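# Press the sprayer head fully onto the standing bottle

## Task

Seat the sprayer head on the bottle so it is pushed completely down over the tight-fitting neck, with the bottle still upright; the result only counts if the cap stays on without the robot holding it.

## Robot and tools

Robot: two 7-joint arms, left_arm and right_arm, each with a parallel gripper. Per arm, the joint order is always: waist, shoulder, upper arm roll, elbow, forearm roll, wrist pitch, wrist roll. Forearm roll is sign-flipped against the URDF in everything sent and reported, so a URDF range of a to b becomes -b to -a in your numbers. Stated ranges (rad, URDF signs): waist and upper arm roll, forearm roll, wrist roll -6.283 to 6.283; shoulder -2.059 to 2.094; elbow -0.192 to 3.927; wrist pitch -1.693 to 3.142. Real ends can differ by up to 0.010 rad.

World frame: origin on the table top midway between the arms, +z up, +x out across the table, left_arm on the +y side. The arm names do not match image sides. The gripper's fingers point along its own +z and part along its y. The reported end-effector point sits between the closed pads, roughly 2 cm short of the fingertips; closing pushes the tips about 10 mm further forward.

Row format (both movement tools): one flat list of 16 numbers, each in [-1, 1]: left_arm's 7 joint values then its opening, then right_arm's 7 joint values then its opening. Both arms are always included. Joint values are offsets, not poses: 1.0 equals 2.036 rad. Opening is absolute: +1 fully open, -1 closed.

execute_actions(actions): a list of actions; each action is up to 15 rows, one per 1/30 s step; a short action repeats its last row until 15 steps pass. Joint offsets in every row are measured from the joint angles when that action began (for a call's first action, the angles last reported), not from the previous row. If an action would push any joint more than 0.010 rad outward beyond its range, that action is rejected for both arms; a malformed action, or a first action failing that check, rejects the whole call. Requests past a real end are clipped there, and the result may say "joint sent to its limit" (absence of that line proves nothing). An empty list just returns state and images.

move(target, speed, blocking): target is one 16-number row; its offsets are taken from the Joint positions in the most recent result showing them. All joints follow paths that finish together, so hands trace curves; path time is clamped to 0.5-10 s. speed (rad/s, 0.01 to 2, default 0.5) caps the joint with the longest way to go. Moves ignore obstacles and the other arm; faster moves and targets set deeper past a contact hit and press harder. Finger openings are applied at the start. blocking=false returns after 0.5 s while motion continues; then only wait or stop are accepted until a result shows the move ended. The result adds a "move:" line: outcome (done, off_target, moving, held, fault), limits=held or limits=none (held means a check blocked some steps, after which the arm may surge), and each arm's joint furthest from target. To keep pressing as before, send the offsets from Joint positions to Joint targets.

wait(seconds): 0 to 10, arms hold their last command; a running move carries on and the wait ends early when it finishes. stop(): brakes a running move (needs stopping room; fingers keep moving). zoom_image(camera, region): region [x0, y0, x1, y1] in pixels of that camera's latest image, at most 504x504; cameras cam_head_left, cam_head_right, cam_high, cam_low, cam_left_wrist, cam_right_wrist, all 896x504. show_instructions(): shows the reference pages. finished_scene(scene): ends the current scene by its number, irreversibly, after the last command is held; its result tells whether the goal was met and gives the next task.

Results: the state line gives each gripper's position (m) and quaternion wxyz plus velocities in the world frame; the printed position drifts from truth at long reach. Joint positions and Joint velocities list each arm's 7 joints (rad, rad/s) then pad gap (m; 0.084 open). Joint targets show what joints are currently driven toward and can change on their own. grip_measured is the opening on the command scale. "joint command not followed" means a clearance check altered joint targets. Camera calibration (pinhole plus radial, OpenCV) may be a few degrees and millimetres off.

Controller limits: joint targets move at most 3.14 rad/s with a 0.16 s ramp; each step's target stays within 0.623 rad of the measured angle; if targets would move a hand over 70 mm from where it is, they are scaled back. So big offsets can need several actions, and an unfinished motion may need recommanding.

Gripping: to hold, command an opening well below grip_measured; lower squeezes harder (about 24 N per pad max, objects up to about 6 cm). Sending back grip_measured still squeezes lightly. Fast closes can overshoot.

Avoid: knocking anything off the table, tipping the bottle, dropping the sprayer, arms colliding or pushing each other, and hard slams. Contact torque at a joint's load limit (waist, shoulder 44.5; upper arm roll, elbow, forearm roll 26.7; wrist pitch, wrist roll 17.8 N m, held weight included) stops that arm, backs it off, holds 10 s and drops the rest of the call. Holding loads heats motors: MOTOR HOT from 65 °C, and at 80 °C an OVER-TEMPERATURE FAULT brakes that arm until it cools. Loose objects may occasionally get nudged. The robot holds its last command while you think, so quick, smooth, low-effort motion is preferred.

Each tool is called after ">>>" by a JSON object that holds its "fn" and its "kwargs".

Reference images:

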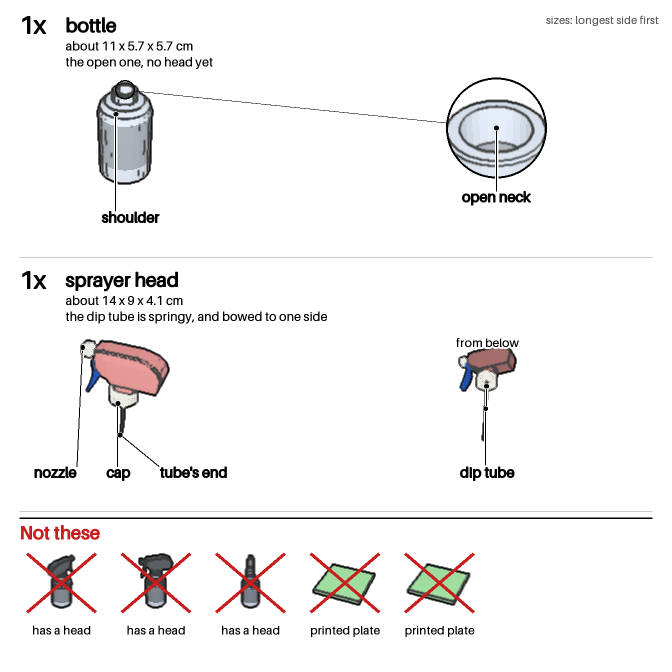

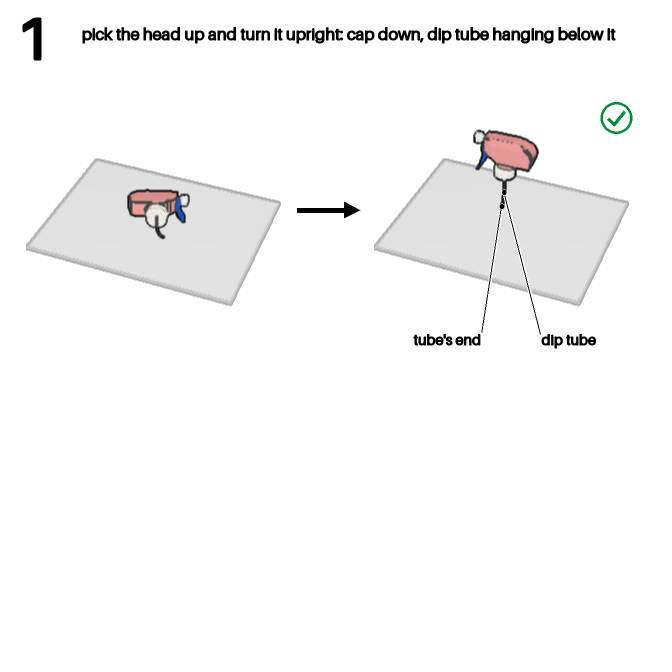

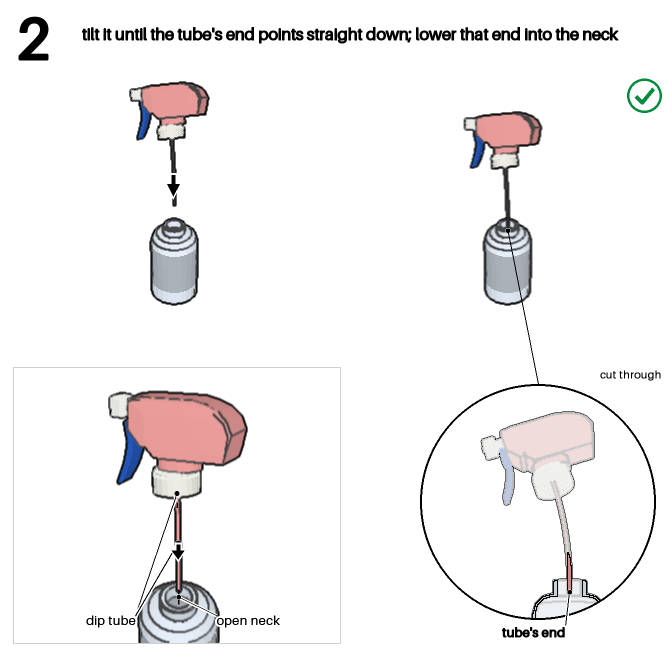

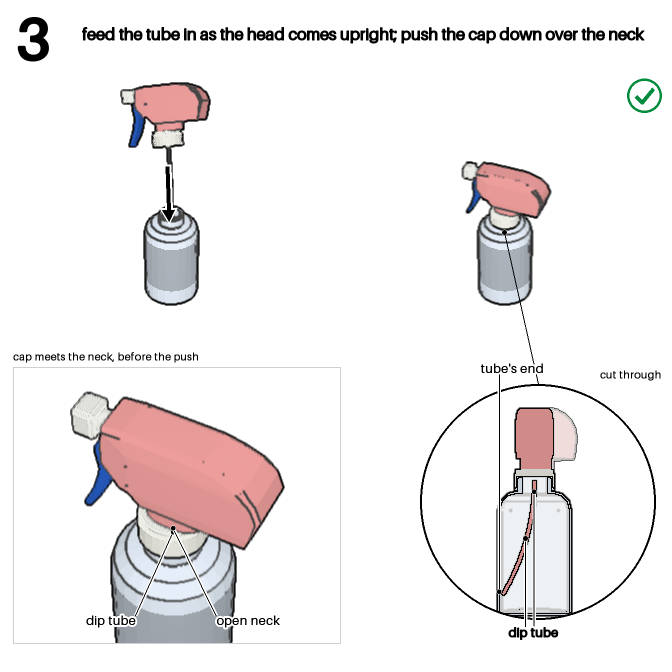

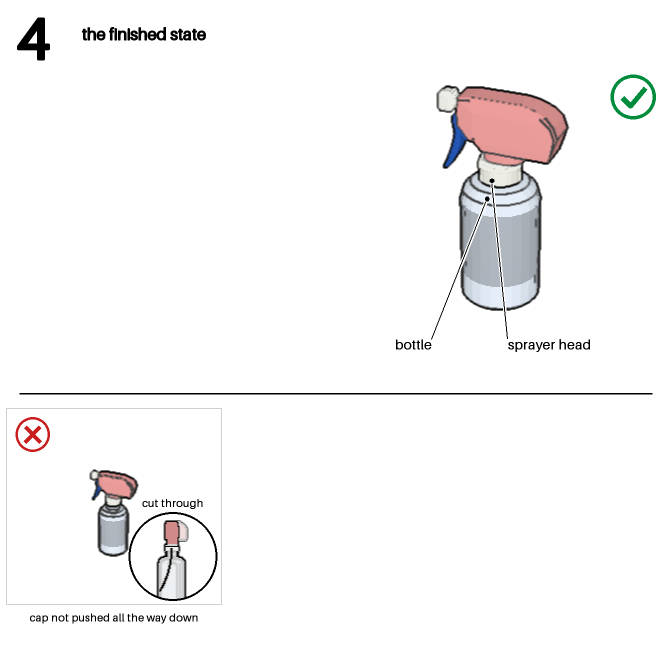

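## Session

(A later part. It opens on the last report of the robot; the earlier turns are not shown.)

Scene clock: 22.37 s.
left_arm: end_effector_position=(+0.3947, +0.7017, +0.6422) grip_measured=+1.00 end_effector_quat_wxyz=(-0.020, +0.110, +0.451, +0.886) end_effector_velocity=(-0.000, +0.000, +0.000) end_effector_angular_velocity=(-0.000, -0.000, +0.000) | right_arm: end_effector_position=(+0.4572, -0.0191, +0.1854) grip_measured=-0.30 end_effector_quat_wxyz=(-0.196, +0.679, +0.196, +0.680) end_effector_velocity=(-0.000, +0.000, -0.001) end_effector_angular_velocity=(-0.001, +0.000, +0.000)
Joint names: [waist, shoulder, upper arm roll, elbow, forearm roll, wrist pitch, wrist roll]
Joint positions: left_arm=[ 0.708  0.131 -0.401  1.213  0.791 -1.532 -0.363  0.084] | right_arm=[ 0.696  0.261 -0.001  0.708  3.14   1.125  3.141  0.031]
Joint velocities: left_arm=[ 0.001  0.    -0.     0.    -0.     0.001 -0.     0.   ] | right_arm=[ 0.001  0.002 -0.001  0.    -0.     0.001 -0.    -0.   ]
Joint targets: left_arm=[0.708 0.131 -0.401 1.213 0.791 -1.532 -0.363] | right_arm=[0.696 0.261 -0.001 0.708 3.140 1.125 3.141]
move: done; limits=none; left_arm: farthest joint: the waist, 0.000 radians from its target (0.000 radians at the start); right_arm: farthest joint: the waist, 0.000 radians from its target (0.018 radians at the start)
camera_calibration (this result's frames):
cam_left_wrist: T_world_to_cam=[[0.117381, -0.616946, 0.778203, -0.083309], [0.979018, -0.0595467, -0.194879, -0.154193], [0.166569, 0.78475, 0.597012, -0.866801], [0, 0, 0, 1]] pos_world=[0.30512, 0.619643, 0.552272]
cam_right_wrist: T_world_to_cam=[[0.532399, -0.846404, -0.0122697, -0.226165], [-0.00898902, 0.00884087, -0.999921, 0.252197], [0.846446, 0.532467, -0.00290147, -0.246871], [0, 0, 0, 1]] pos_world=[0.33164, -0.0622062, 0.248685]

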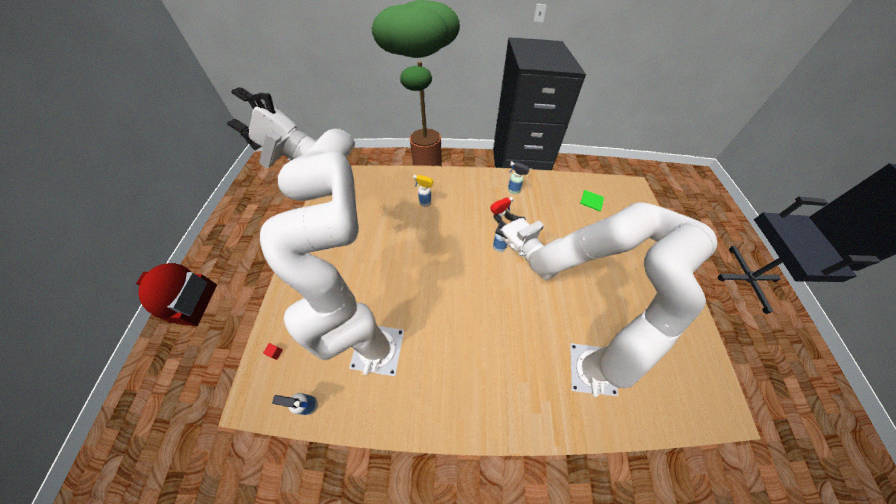

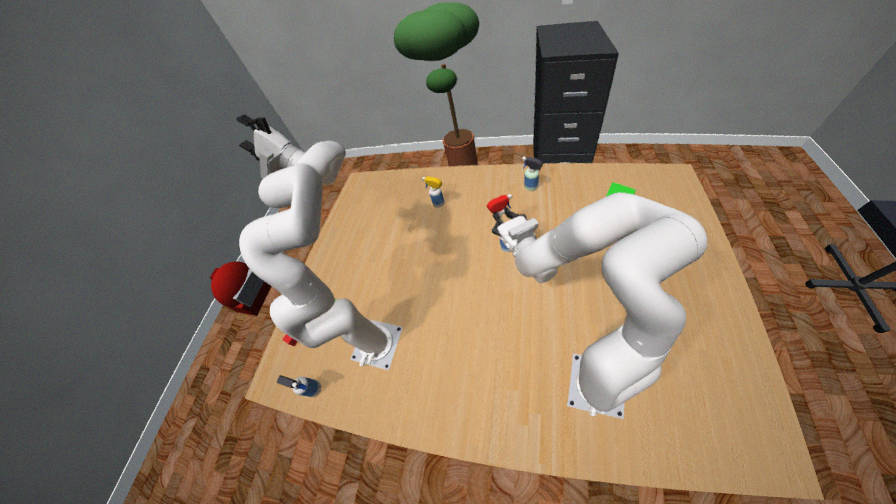

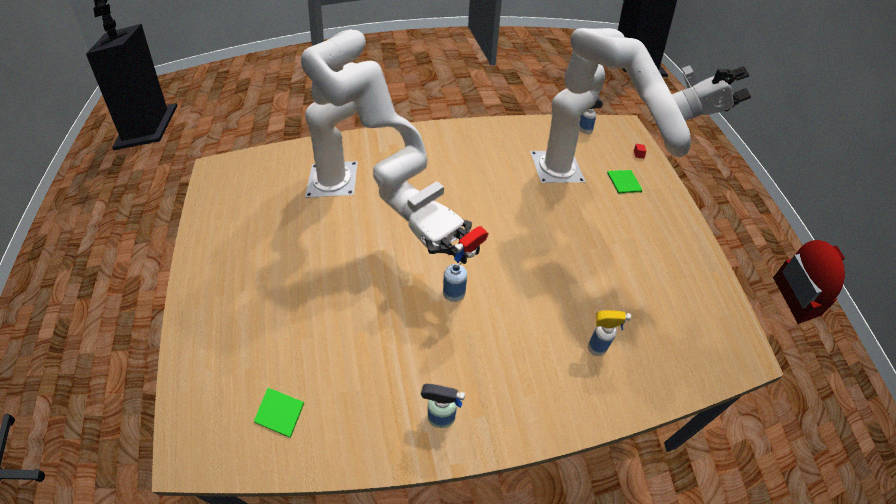

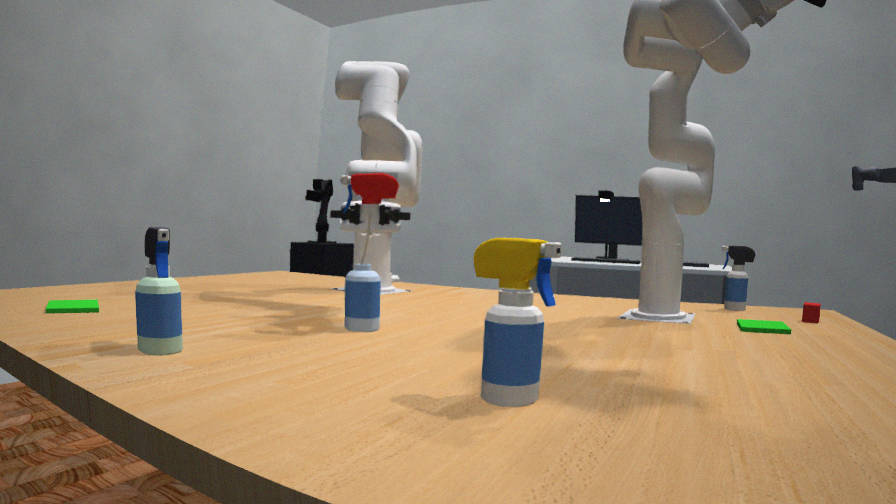

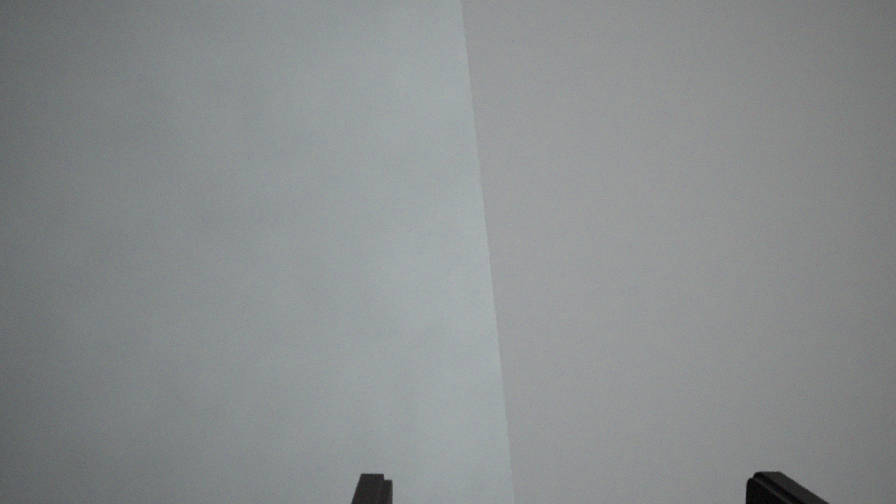

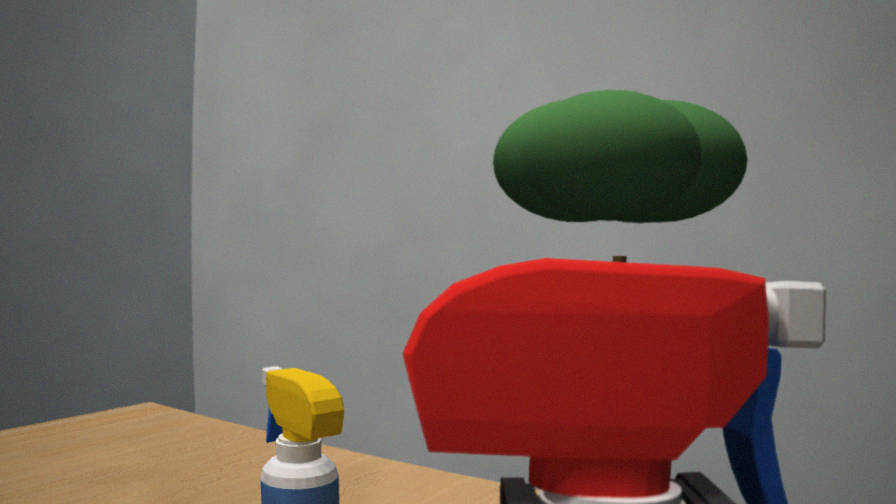

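>>> {"fn": "move", "kwargs": {"target": [0,0,0,0,0,0,0,1,-0.0108,0.063,0,-0.048,0,0.1105,0,-0.8], "speed": 0.07}}

>>> {"fn": "zoom_image", "kwargs": {"camera": "cam_high", "region": [420,230,500,290]}}

>>> {"fn": "zoom_image", "kwargs": {"camera": "cam_low", "region": [320,200,420,290]}}

Scene clock: 28.03 s.
left_arm: end_effector_position=(+0.3947, +0.7017, +0.6422) grip_measured=+1.00 end_effector_quat_wxyz=(-0.020, +0.110, +0.451, +0.886) end_effector_velocity=(+0.001, -0.000, -0.000) end_effector_angular_velocity=(+0.000, +0.001, -0.001) | right_arm: end_effector_position=(+0.4350, -0.0477, +0.1251) grip_measured=-0.30 end_effector_quat_wxyz=(-0.188, +0.681, +0.188, +0.682) end_effector_velocity=(-0.001, +0.000, -0.000) end_effector_angular_velocity=(-0.000, -0.000, +0.001)
Joint names: [waist, shoulder, upper arm roll, elbow, forearm roll, wrist pitch, wrist roll]
Joint positions: left_arm=[ 0.708  0.131 -0.401  1.213  0.791 -1.532 -0.363  0.084] | right_arm=[ 0.674  0.389 -0.001  0.61   3.14   1.35   3.141  0.031]
Joint velocities: left_arm=[-0.001  0.001  0.    -0.    -0.001 -0.    -0.     0.   ] | right_arm=[-0.     0.001  0.001 -0.001  0.     0.002 -0.     0.   ]
Joint targets: left_arm=[0.708 0.131 -0.401 1.213 0.791 -1.532 -0.363] | right_arm=[0.674 0.389 -0.001 0.610 3.140 1.350 3.141]
move: done; limits=none; left_arm: farthest joint: the waist, 0.000 radians from its target (0.000 radians at the start); right_arm: farthest joint: the waist, 0.000 radians from its target (0.022 radians at the start)
camera_calibration (this result's frames):
cam_left_wrist: T_world_to_cam=[[0.117381, -0.616946, 0.778203, -0.083309], [0.979018, -0.0595466, -0.194879, -0.154193], [0.166569, 0.78475, 0.597011, -0.866801], [0, 0, 0, 1]] pos_world=[0.30512, 0.619643, 0.552272]
cam_right_wrist: T_world_to_cam=[[0.513654, -0.857916, -0.0118326, -0.231761], [-0.00930047, 0.00822278, -0.999923, 0.19202], [0.857947, 0.513725, -0.00375535, -0.218888], [0, 0, 0, 1]] pos_world=[0.308625, -0.0879621, 0.188441]

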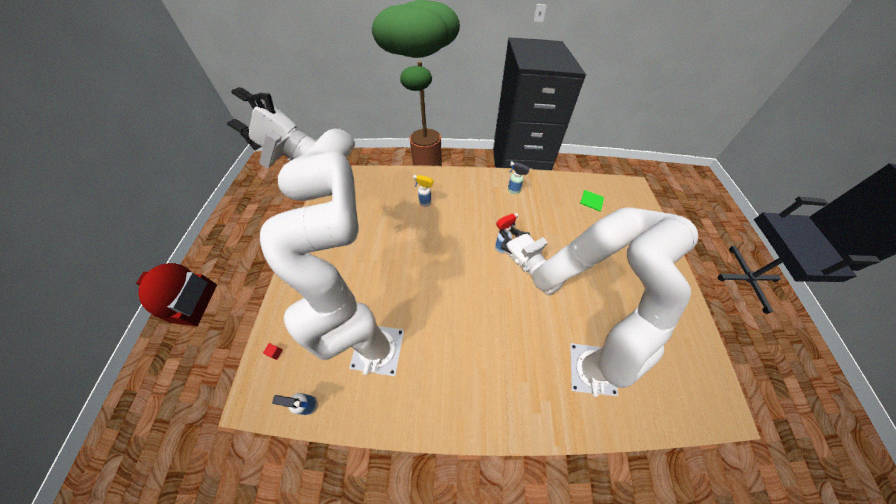

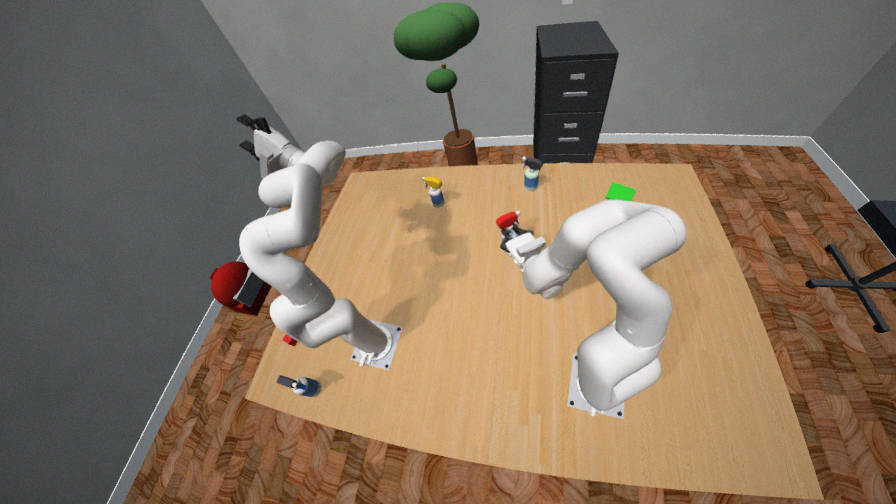

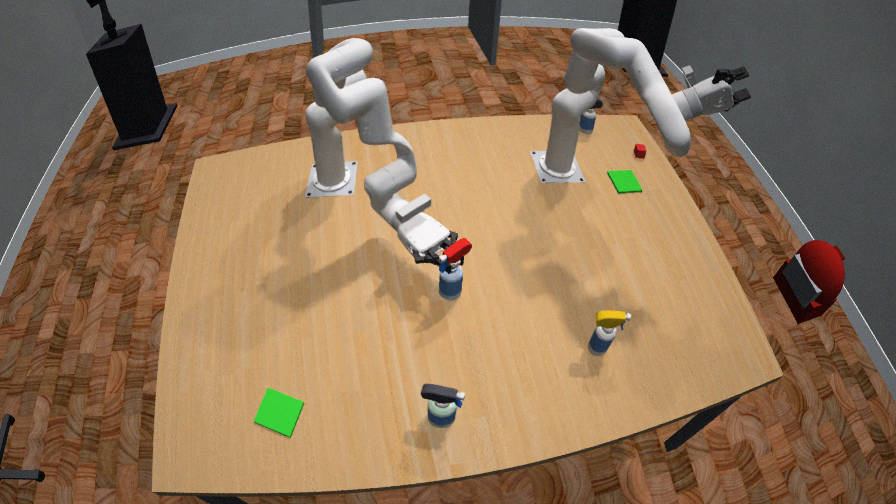

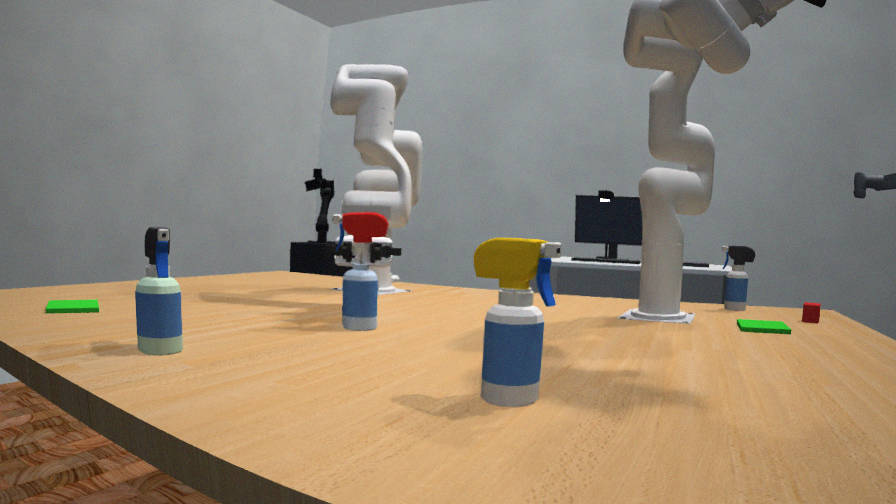

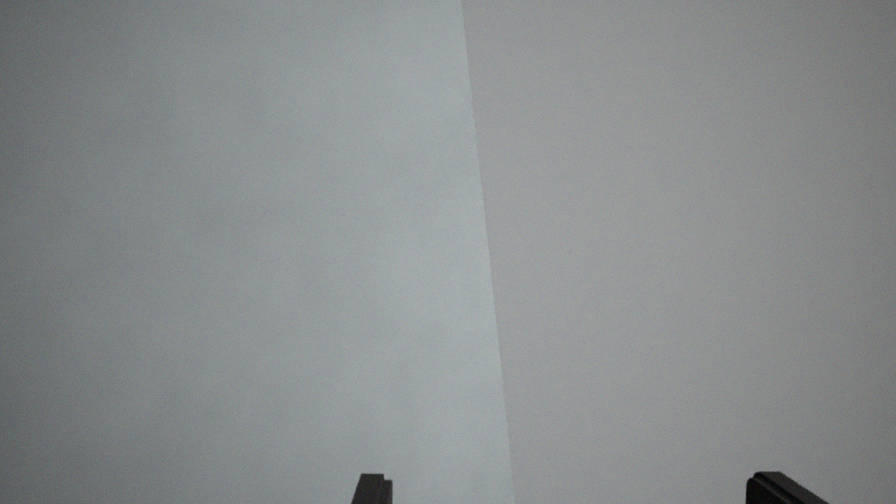

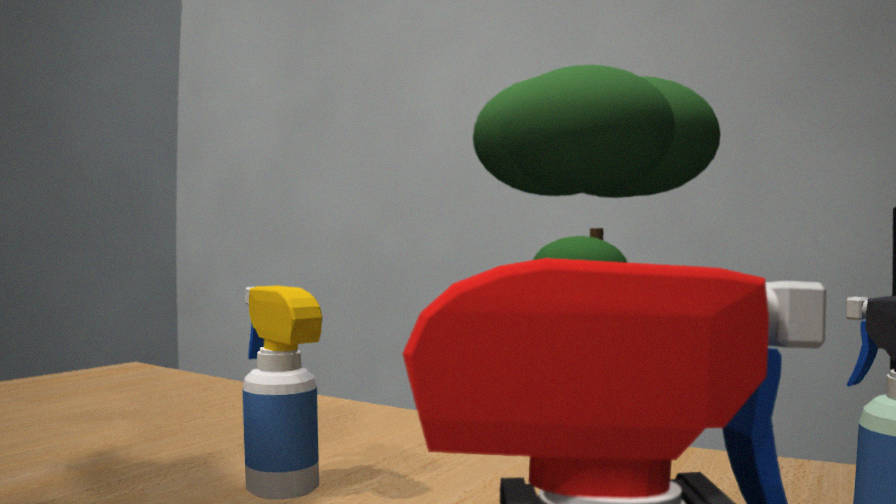

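Region (420, 230, 500, 290) of cam_high's 896x504 image, scaled by 6.300, with more detail than that image has; it fills the top 378 rows of this view, and the rest is white.

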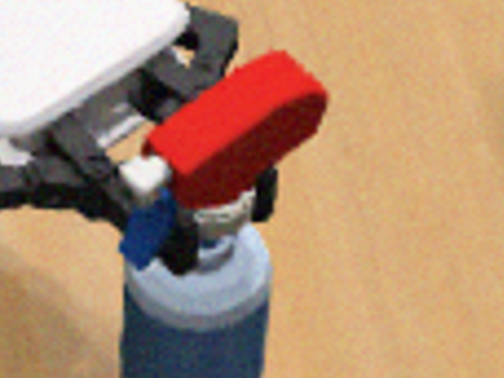

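Region (320, 200, 420, 290) of cam_low's 896x504 image, scaled by 5.040, with more detail than that image has; it fills the top 454 rows of this view, and the rest is white.

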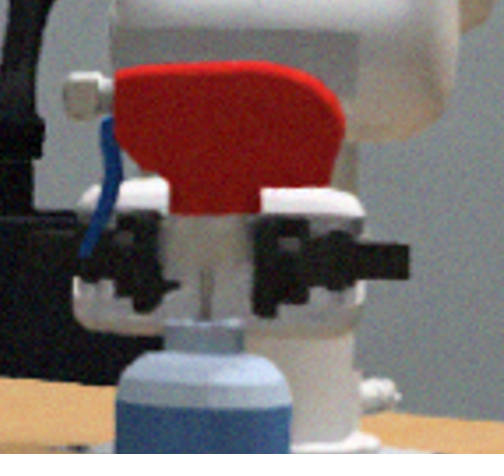

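>>> {"fn": "move", "kwargs": {"target": [-0.3,0,0.197,0,0.7,0.9,-0.7,1,0,0,0,0,0,0,0,-0.8], "speed": 1}}

>>> {"fn": "move", "kwargs": {"target": [-0.34,0.083,0,-0.399,0.4545,0.5745,-0.665,1,0,0,0,0,0,0,0,-0.8], "speed": 0.8}}

Scene clock: 31.03 s.
left_arm: end_effector_position=(+0.6638, +0.4152, +0.3358) grip_measured=+1.00 end_effector_quat_wxyz=(+0.493, -0.287, +0.751, -0.333) end_effector_velocity=(+0.000, -0.002, +0.000) end_effector_angular_velocity=(-0.004, -0.001, -0.002) | right_arm: end_effector_position=(+0.4350, -0.0477, +0.1251) grip_measured=-0.30 end_effector_quat_wxyz=(-0.188, +0.681, +0.188, +0.682) end_effector_velocity=(+0.000, -0.000, -0.000) end_effector_angular_velocity=(-0.001, +0.001, -0.001)
Joint names: [waist, shoulder, upper arm roll, elbow, forearm roll, wrist pitch, wrist roll]
Joint positions: left_arm=[ 0.097  0.131  0.     1.213  2.216  0.299 -1.788  0.084] | right_arm=[ 0.674  0.389 -0.001  0.61   3.14   1.35   3.141  0.031]
Joint velocities: left_arm=[-0.002 -0.    -0.    -0.     0.002  0.002 -0.002 -0.   ] | right_arm=[ 0.    -0.    -0.001 -0.     0.    -0.001  0.    -0.   ]
Joint targets: left_arm=[0.097 0.131 0.000 1.213 2.216 0.300 -1.788] | right_arm=[0.674 0.389 -0.001 0.610 3.140 1.350 3.141]
move: done; limits=none; left_arm: farthest joint: the wrist pitch, 0.001 radians from its target (1.833 radians at the start); right_arm: farthest joint: the waist, 0.000 radians from its target (0.000 radians at the start)
camera_calibration (this result's frames):
cam_left_wrist: T_world_to_cam=[[-0.136088, 0.610932, -0.779899, 0.128448], [0.361536, 0.763557, 0.535044, -0.67139], [0.922373, -0.209148, -0.324785, -0.283357], [0, 0, 0, 1]] pos_world=[0.521573, 0.374908, 0.36737]
cam_right_wrist: T_world_to_cam=[[0.513655, -0.857915, -0.0118326, -0.231761], [-0.00929993, 0.00822309, -0.999923, 0.19202], [0.857947, 0.513725, -0.00375472, -0.218888], [0, 0, 0, 1]] pos_world=[0.308625, -0.087962, 0.188441]

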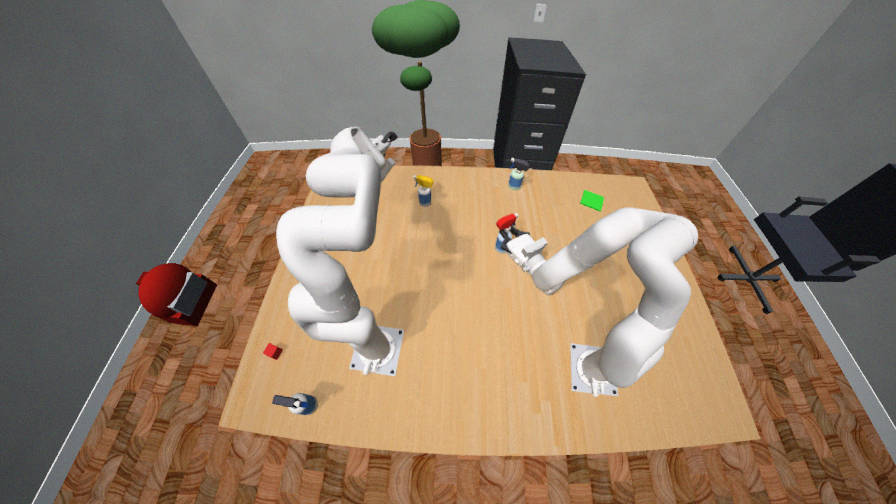

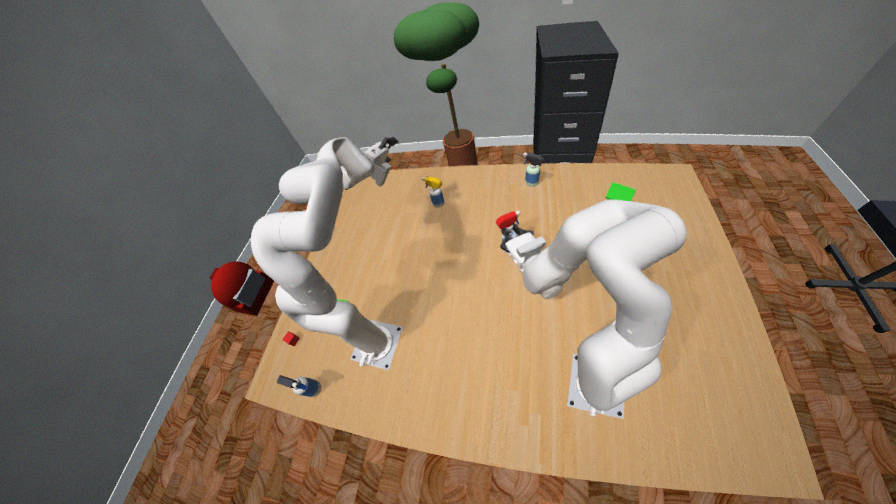

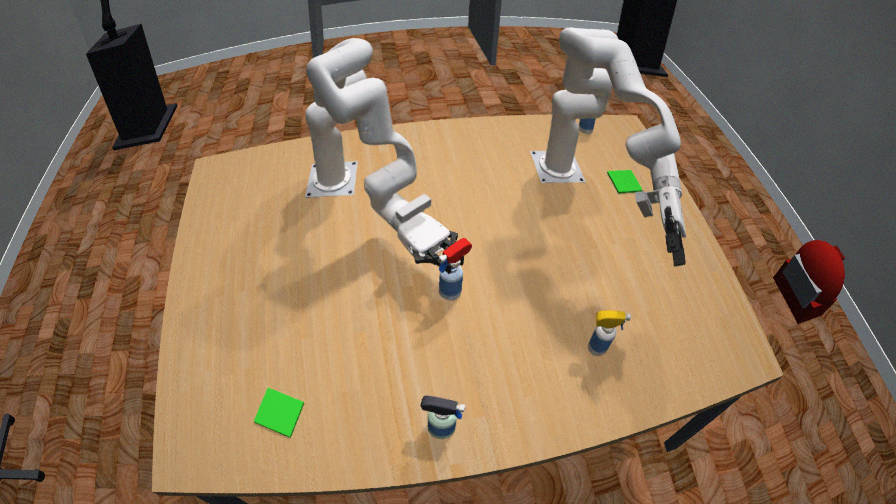

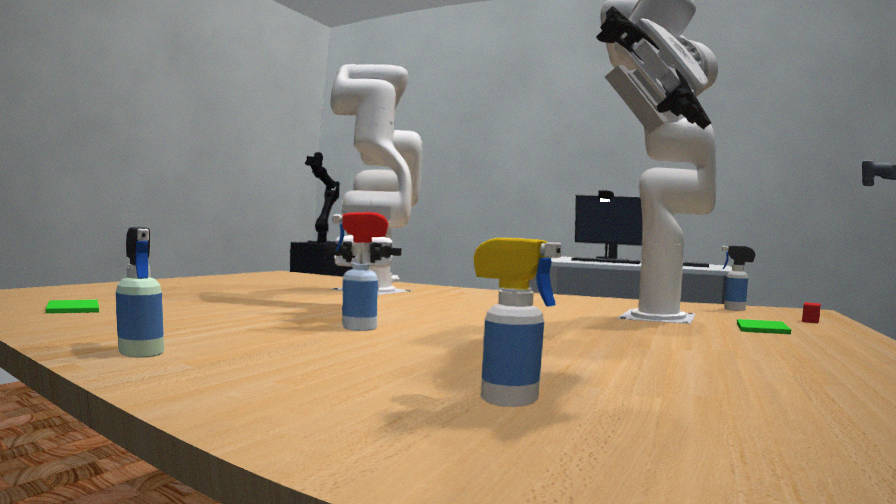

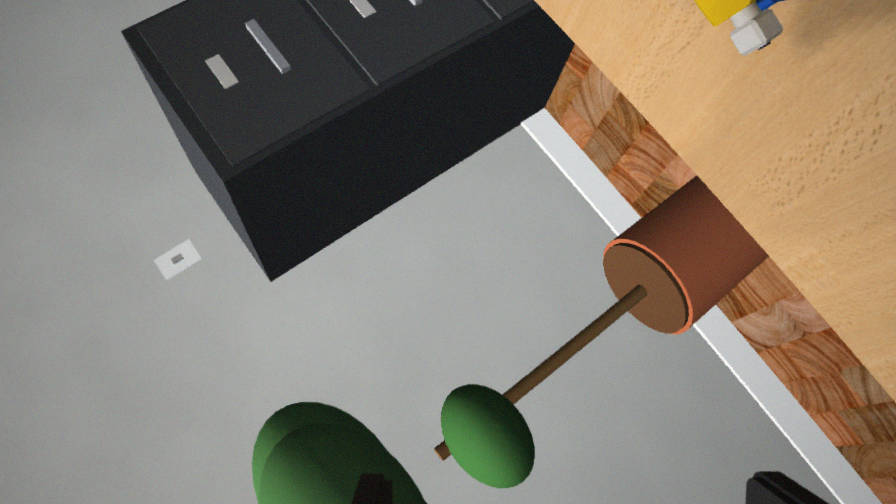

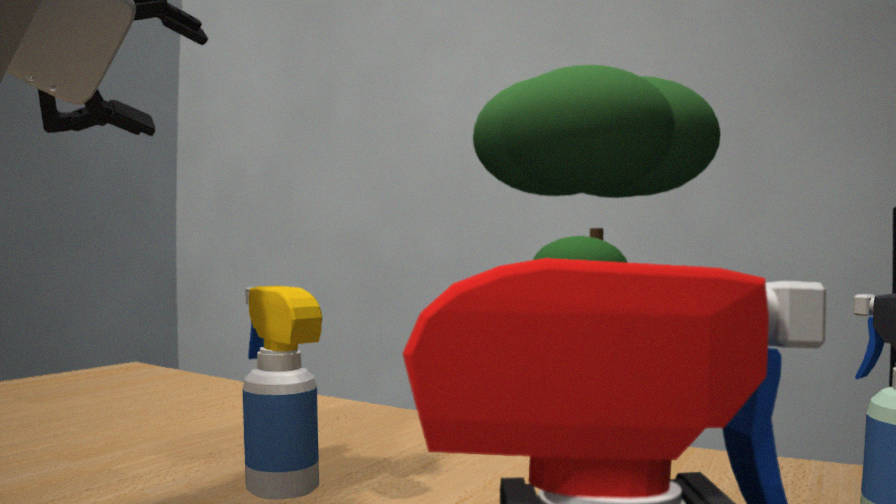

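Scene clock: 33.43 s.
left_arm: end_effector_position=(+0.3936, +0.0920, +0.1224) grip_measured=+1.00 end_effector_quat_wxyz=(+0.233, +0.668, -0.234, +0.667) end_effector_velocity=(-0.002, -0.000, -0.001) end_effector_angular_velocity=(-0.001, +0.003, -0.002) | right_arm: end_effector_position=(+0.4350, -0.0477, +0.1251) grip_measured=-0.30 end_effector_quat_wxyz=(-0.188, +0.681, +0.188, +0.682) end_effector_velocity=(-0.001, +0.001, -0.000) end_effector_angular_velocity=(-0.000, +0.001, +0.001)
Joint names: [waist, shoulder, upper arm roll, elbow, forearm roll, wrist pitch, wrist roll]
Joint positions: left_arm=[-0.594  0.299  0.     0.401  3.141  1.469 -3.141  0.084] | right_arm=[ 0.674  0.389 -0.001  0.61   3.14   1.35   3.141  0.031]
Joint velocities: left_arm=[-0.003  0.    -0.001 -0.003  0.002  0.002 -0.002 -0.   ] | right_arm=[ 0.    -0.     0.001 -0.    -0.    -0.    -0.001  0.   ]
Joint targets: left_arm=[-0.595 0.300 0.000 0.400 3.141 1.469 -3.141] | right_arm=[0.674 0.389 -0.001 0.610 3.140 1.350 3.141]
move: done; limits=none; left_arm: farthest joint: the waist, 0.001 radians from its target (0.693 radians at the start); right_arm: farthest joint: the waist, 0.000 radians from its target (0.000 radians at the start)
camera_calibration (this result's frames):
cam_left_wrist: T_world_to_cam=[[-0.647168, -0.762244, 0.0125588, 0.353267], [0.00300732, -0.0190264, -0.999814, 0.18827], [0.762342, -0.64701, 0.0146056, -0.109345], [0, 0, 0, 1]] pos_world=[0.311415, 0.20211, 0.185395]
cam_right_wrist: T_world_to_cam=[[0.513655, -0.857915, -0.0118328, -0.231761], [-0.00930006, 0.00822323, -0.999923, 0.19202], [0.857947, 0.513725, -0.00375476, -0.218888], [0, 0, 0, 1]] pos_world=[0.308625, -0.087962, 0.188441]

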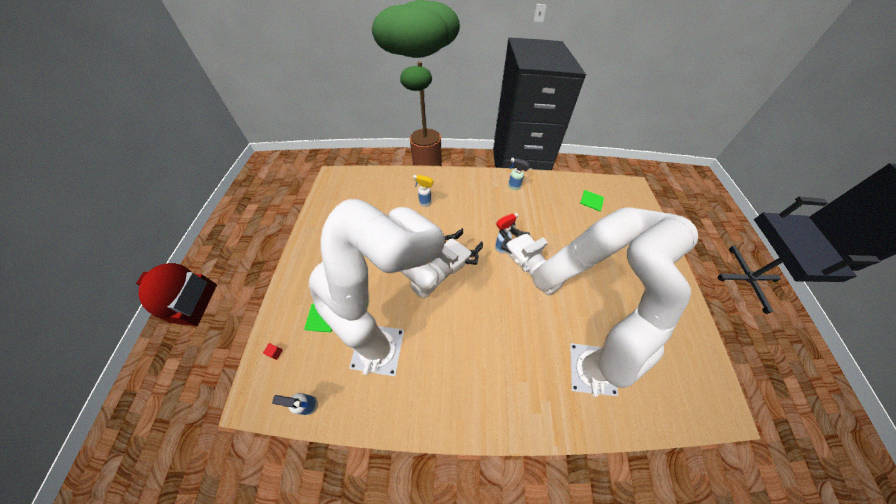

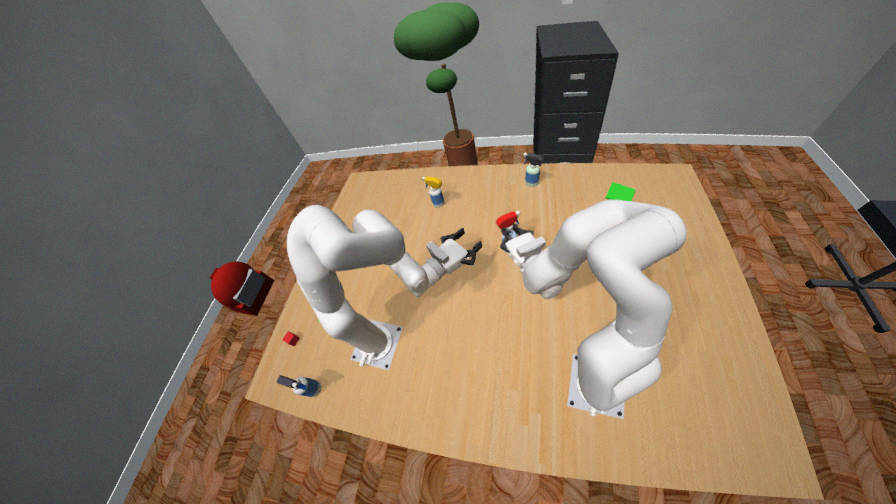

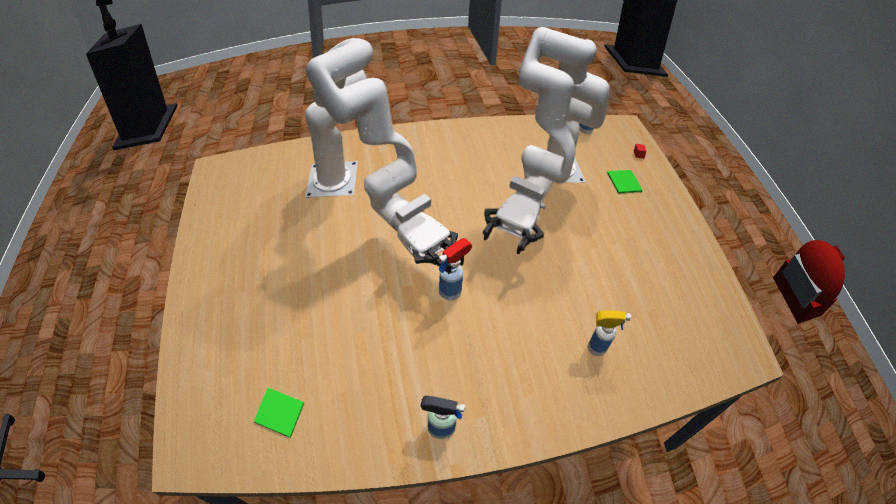

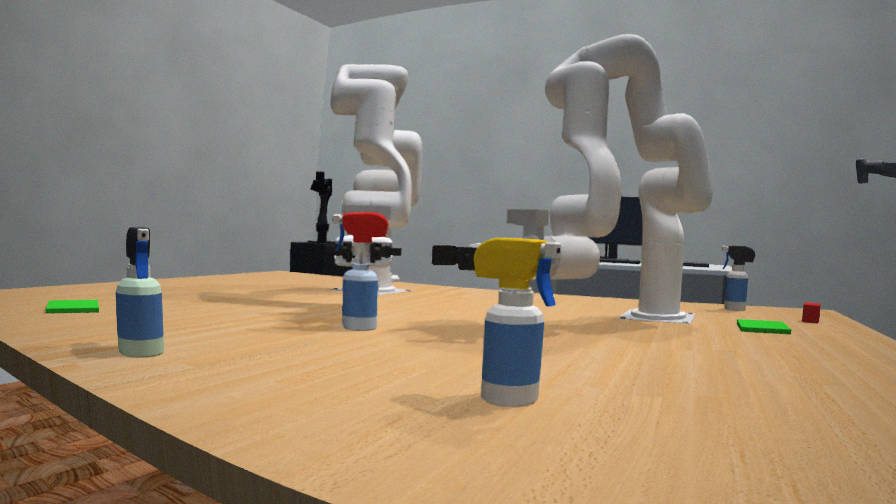

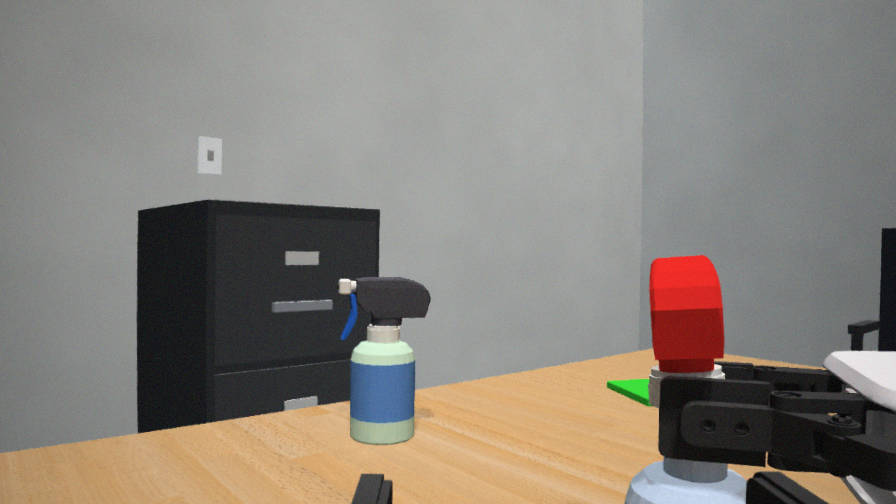

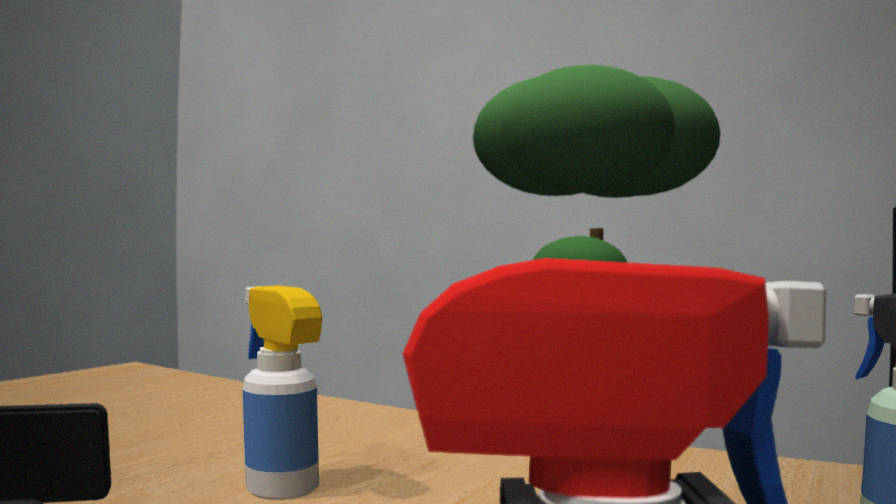

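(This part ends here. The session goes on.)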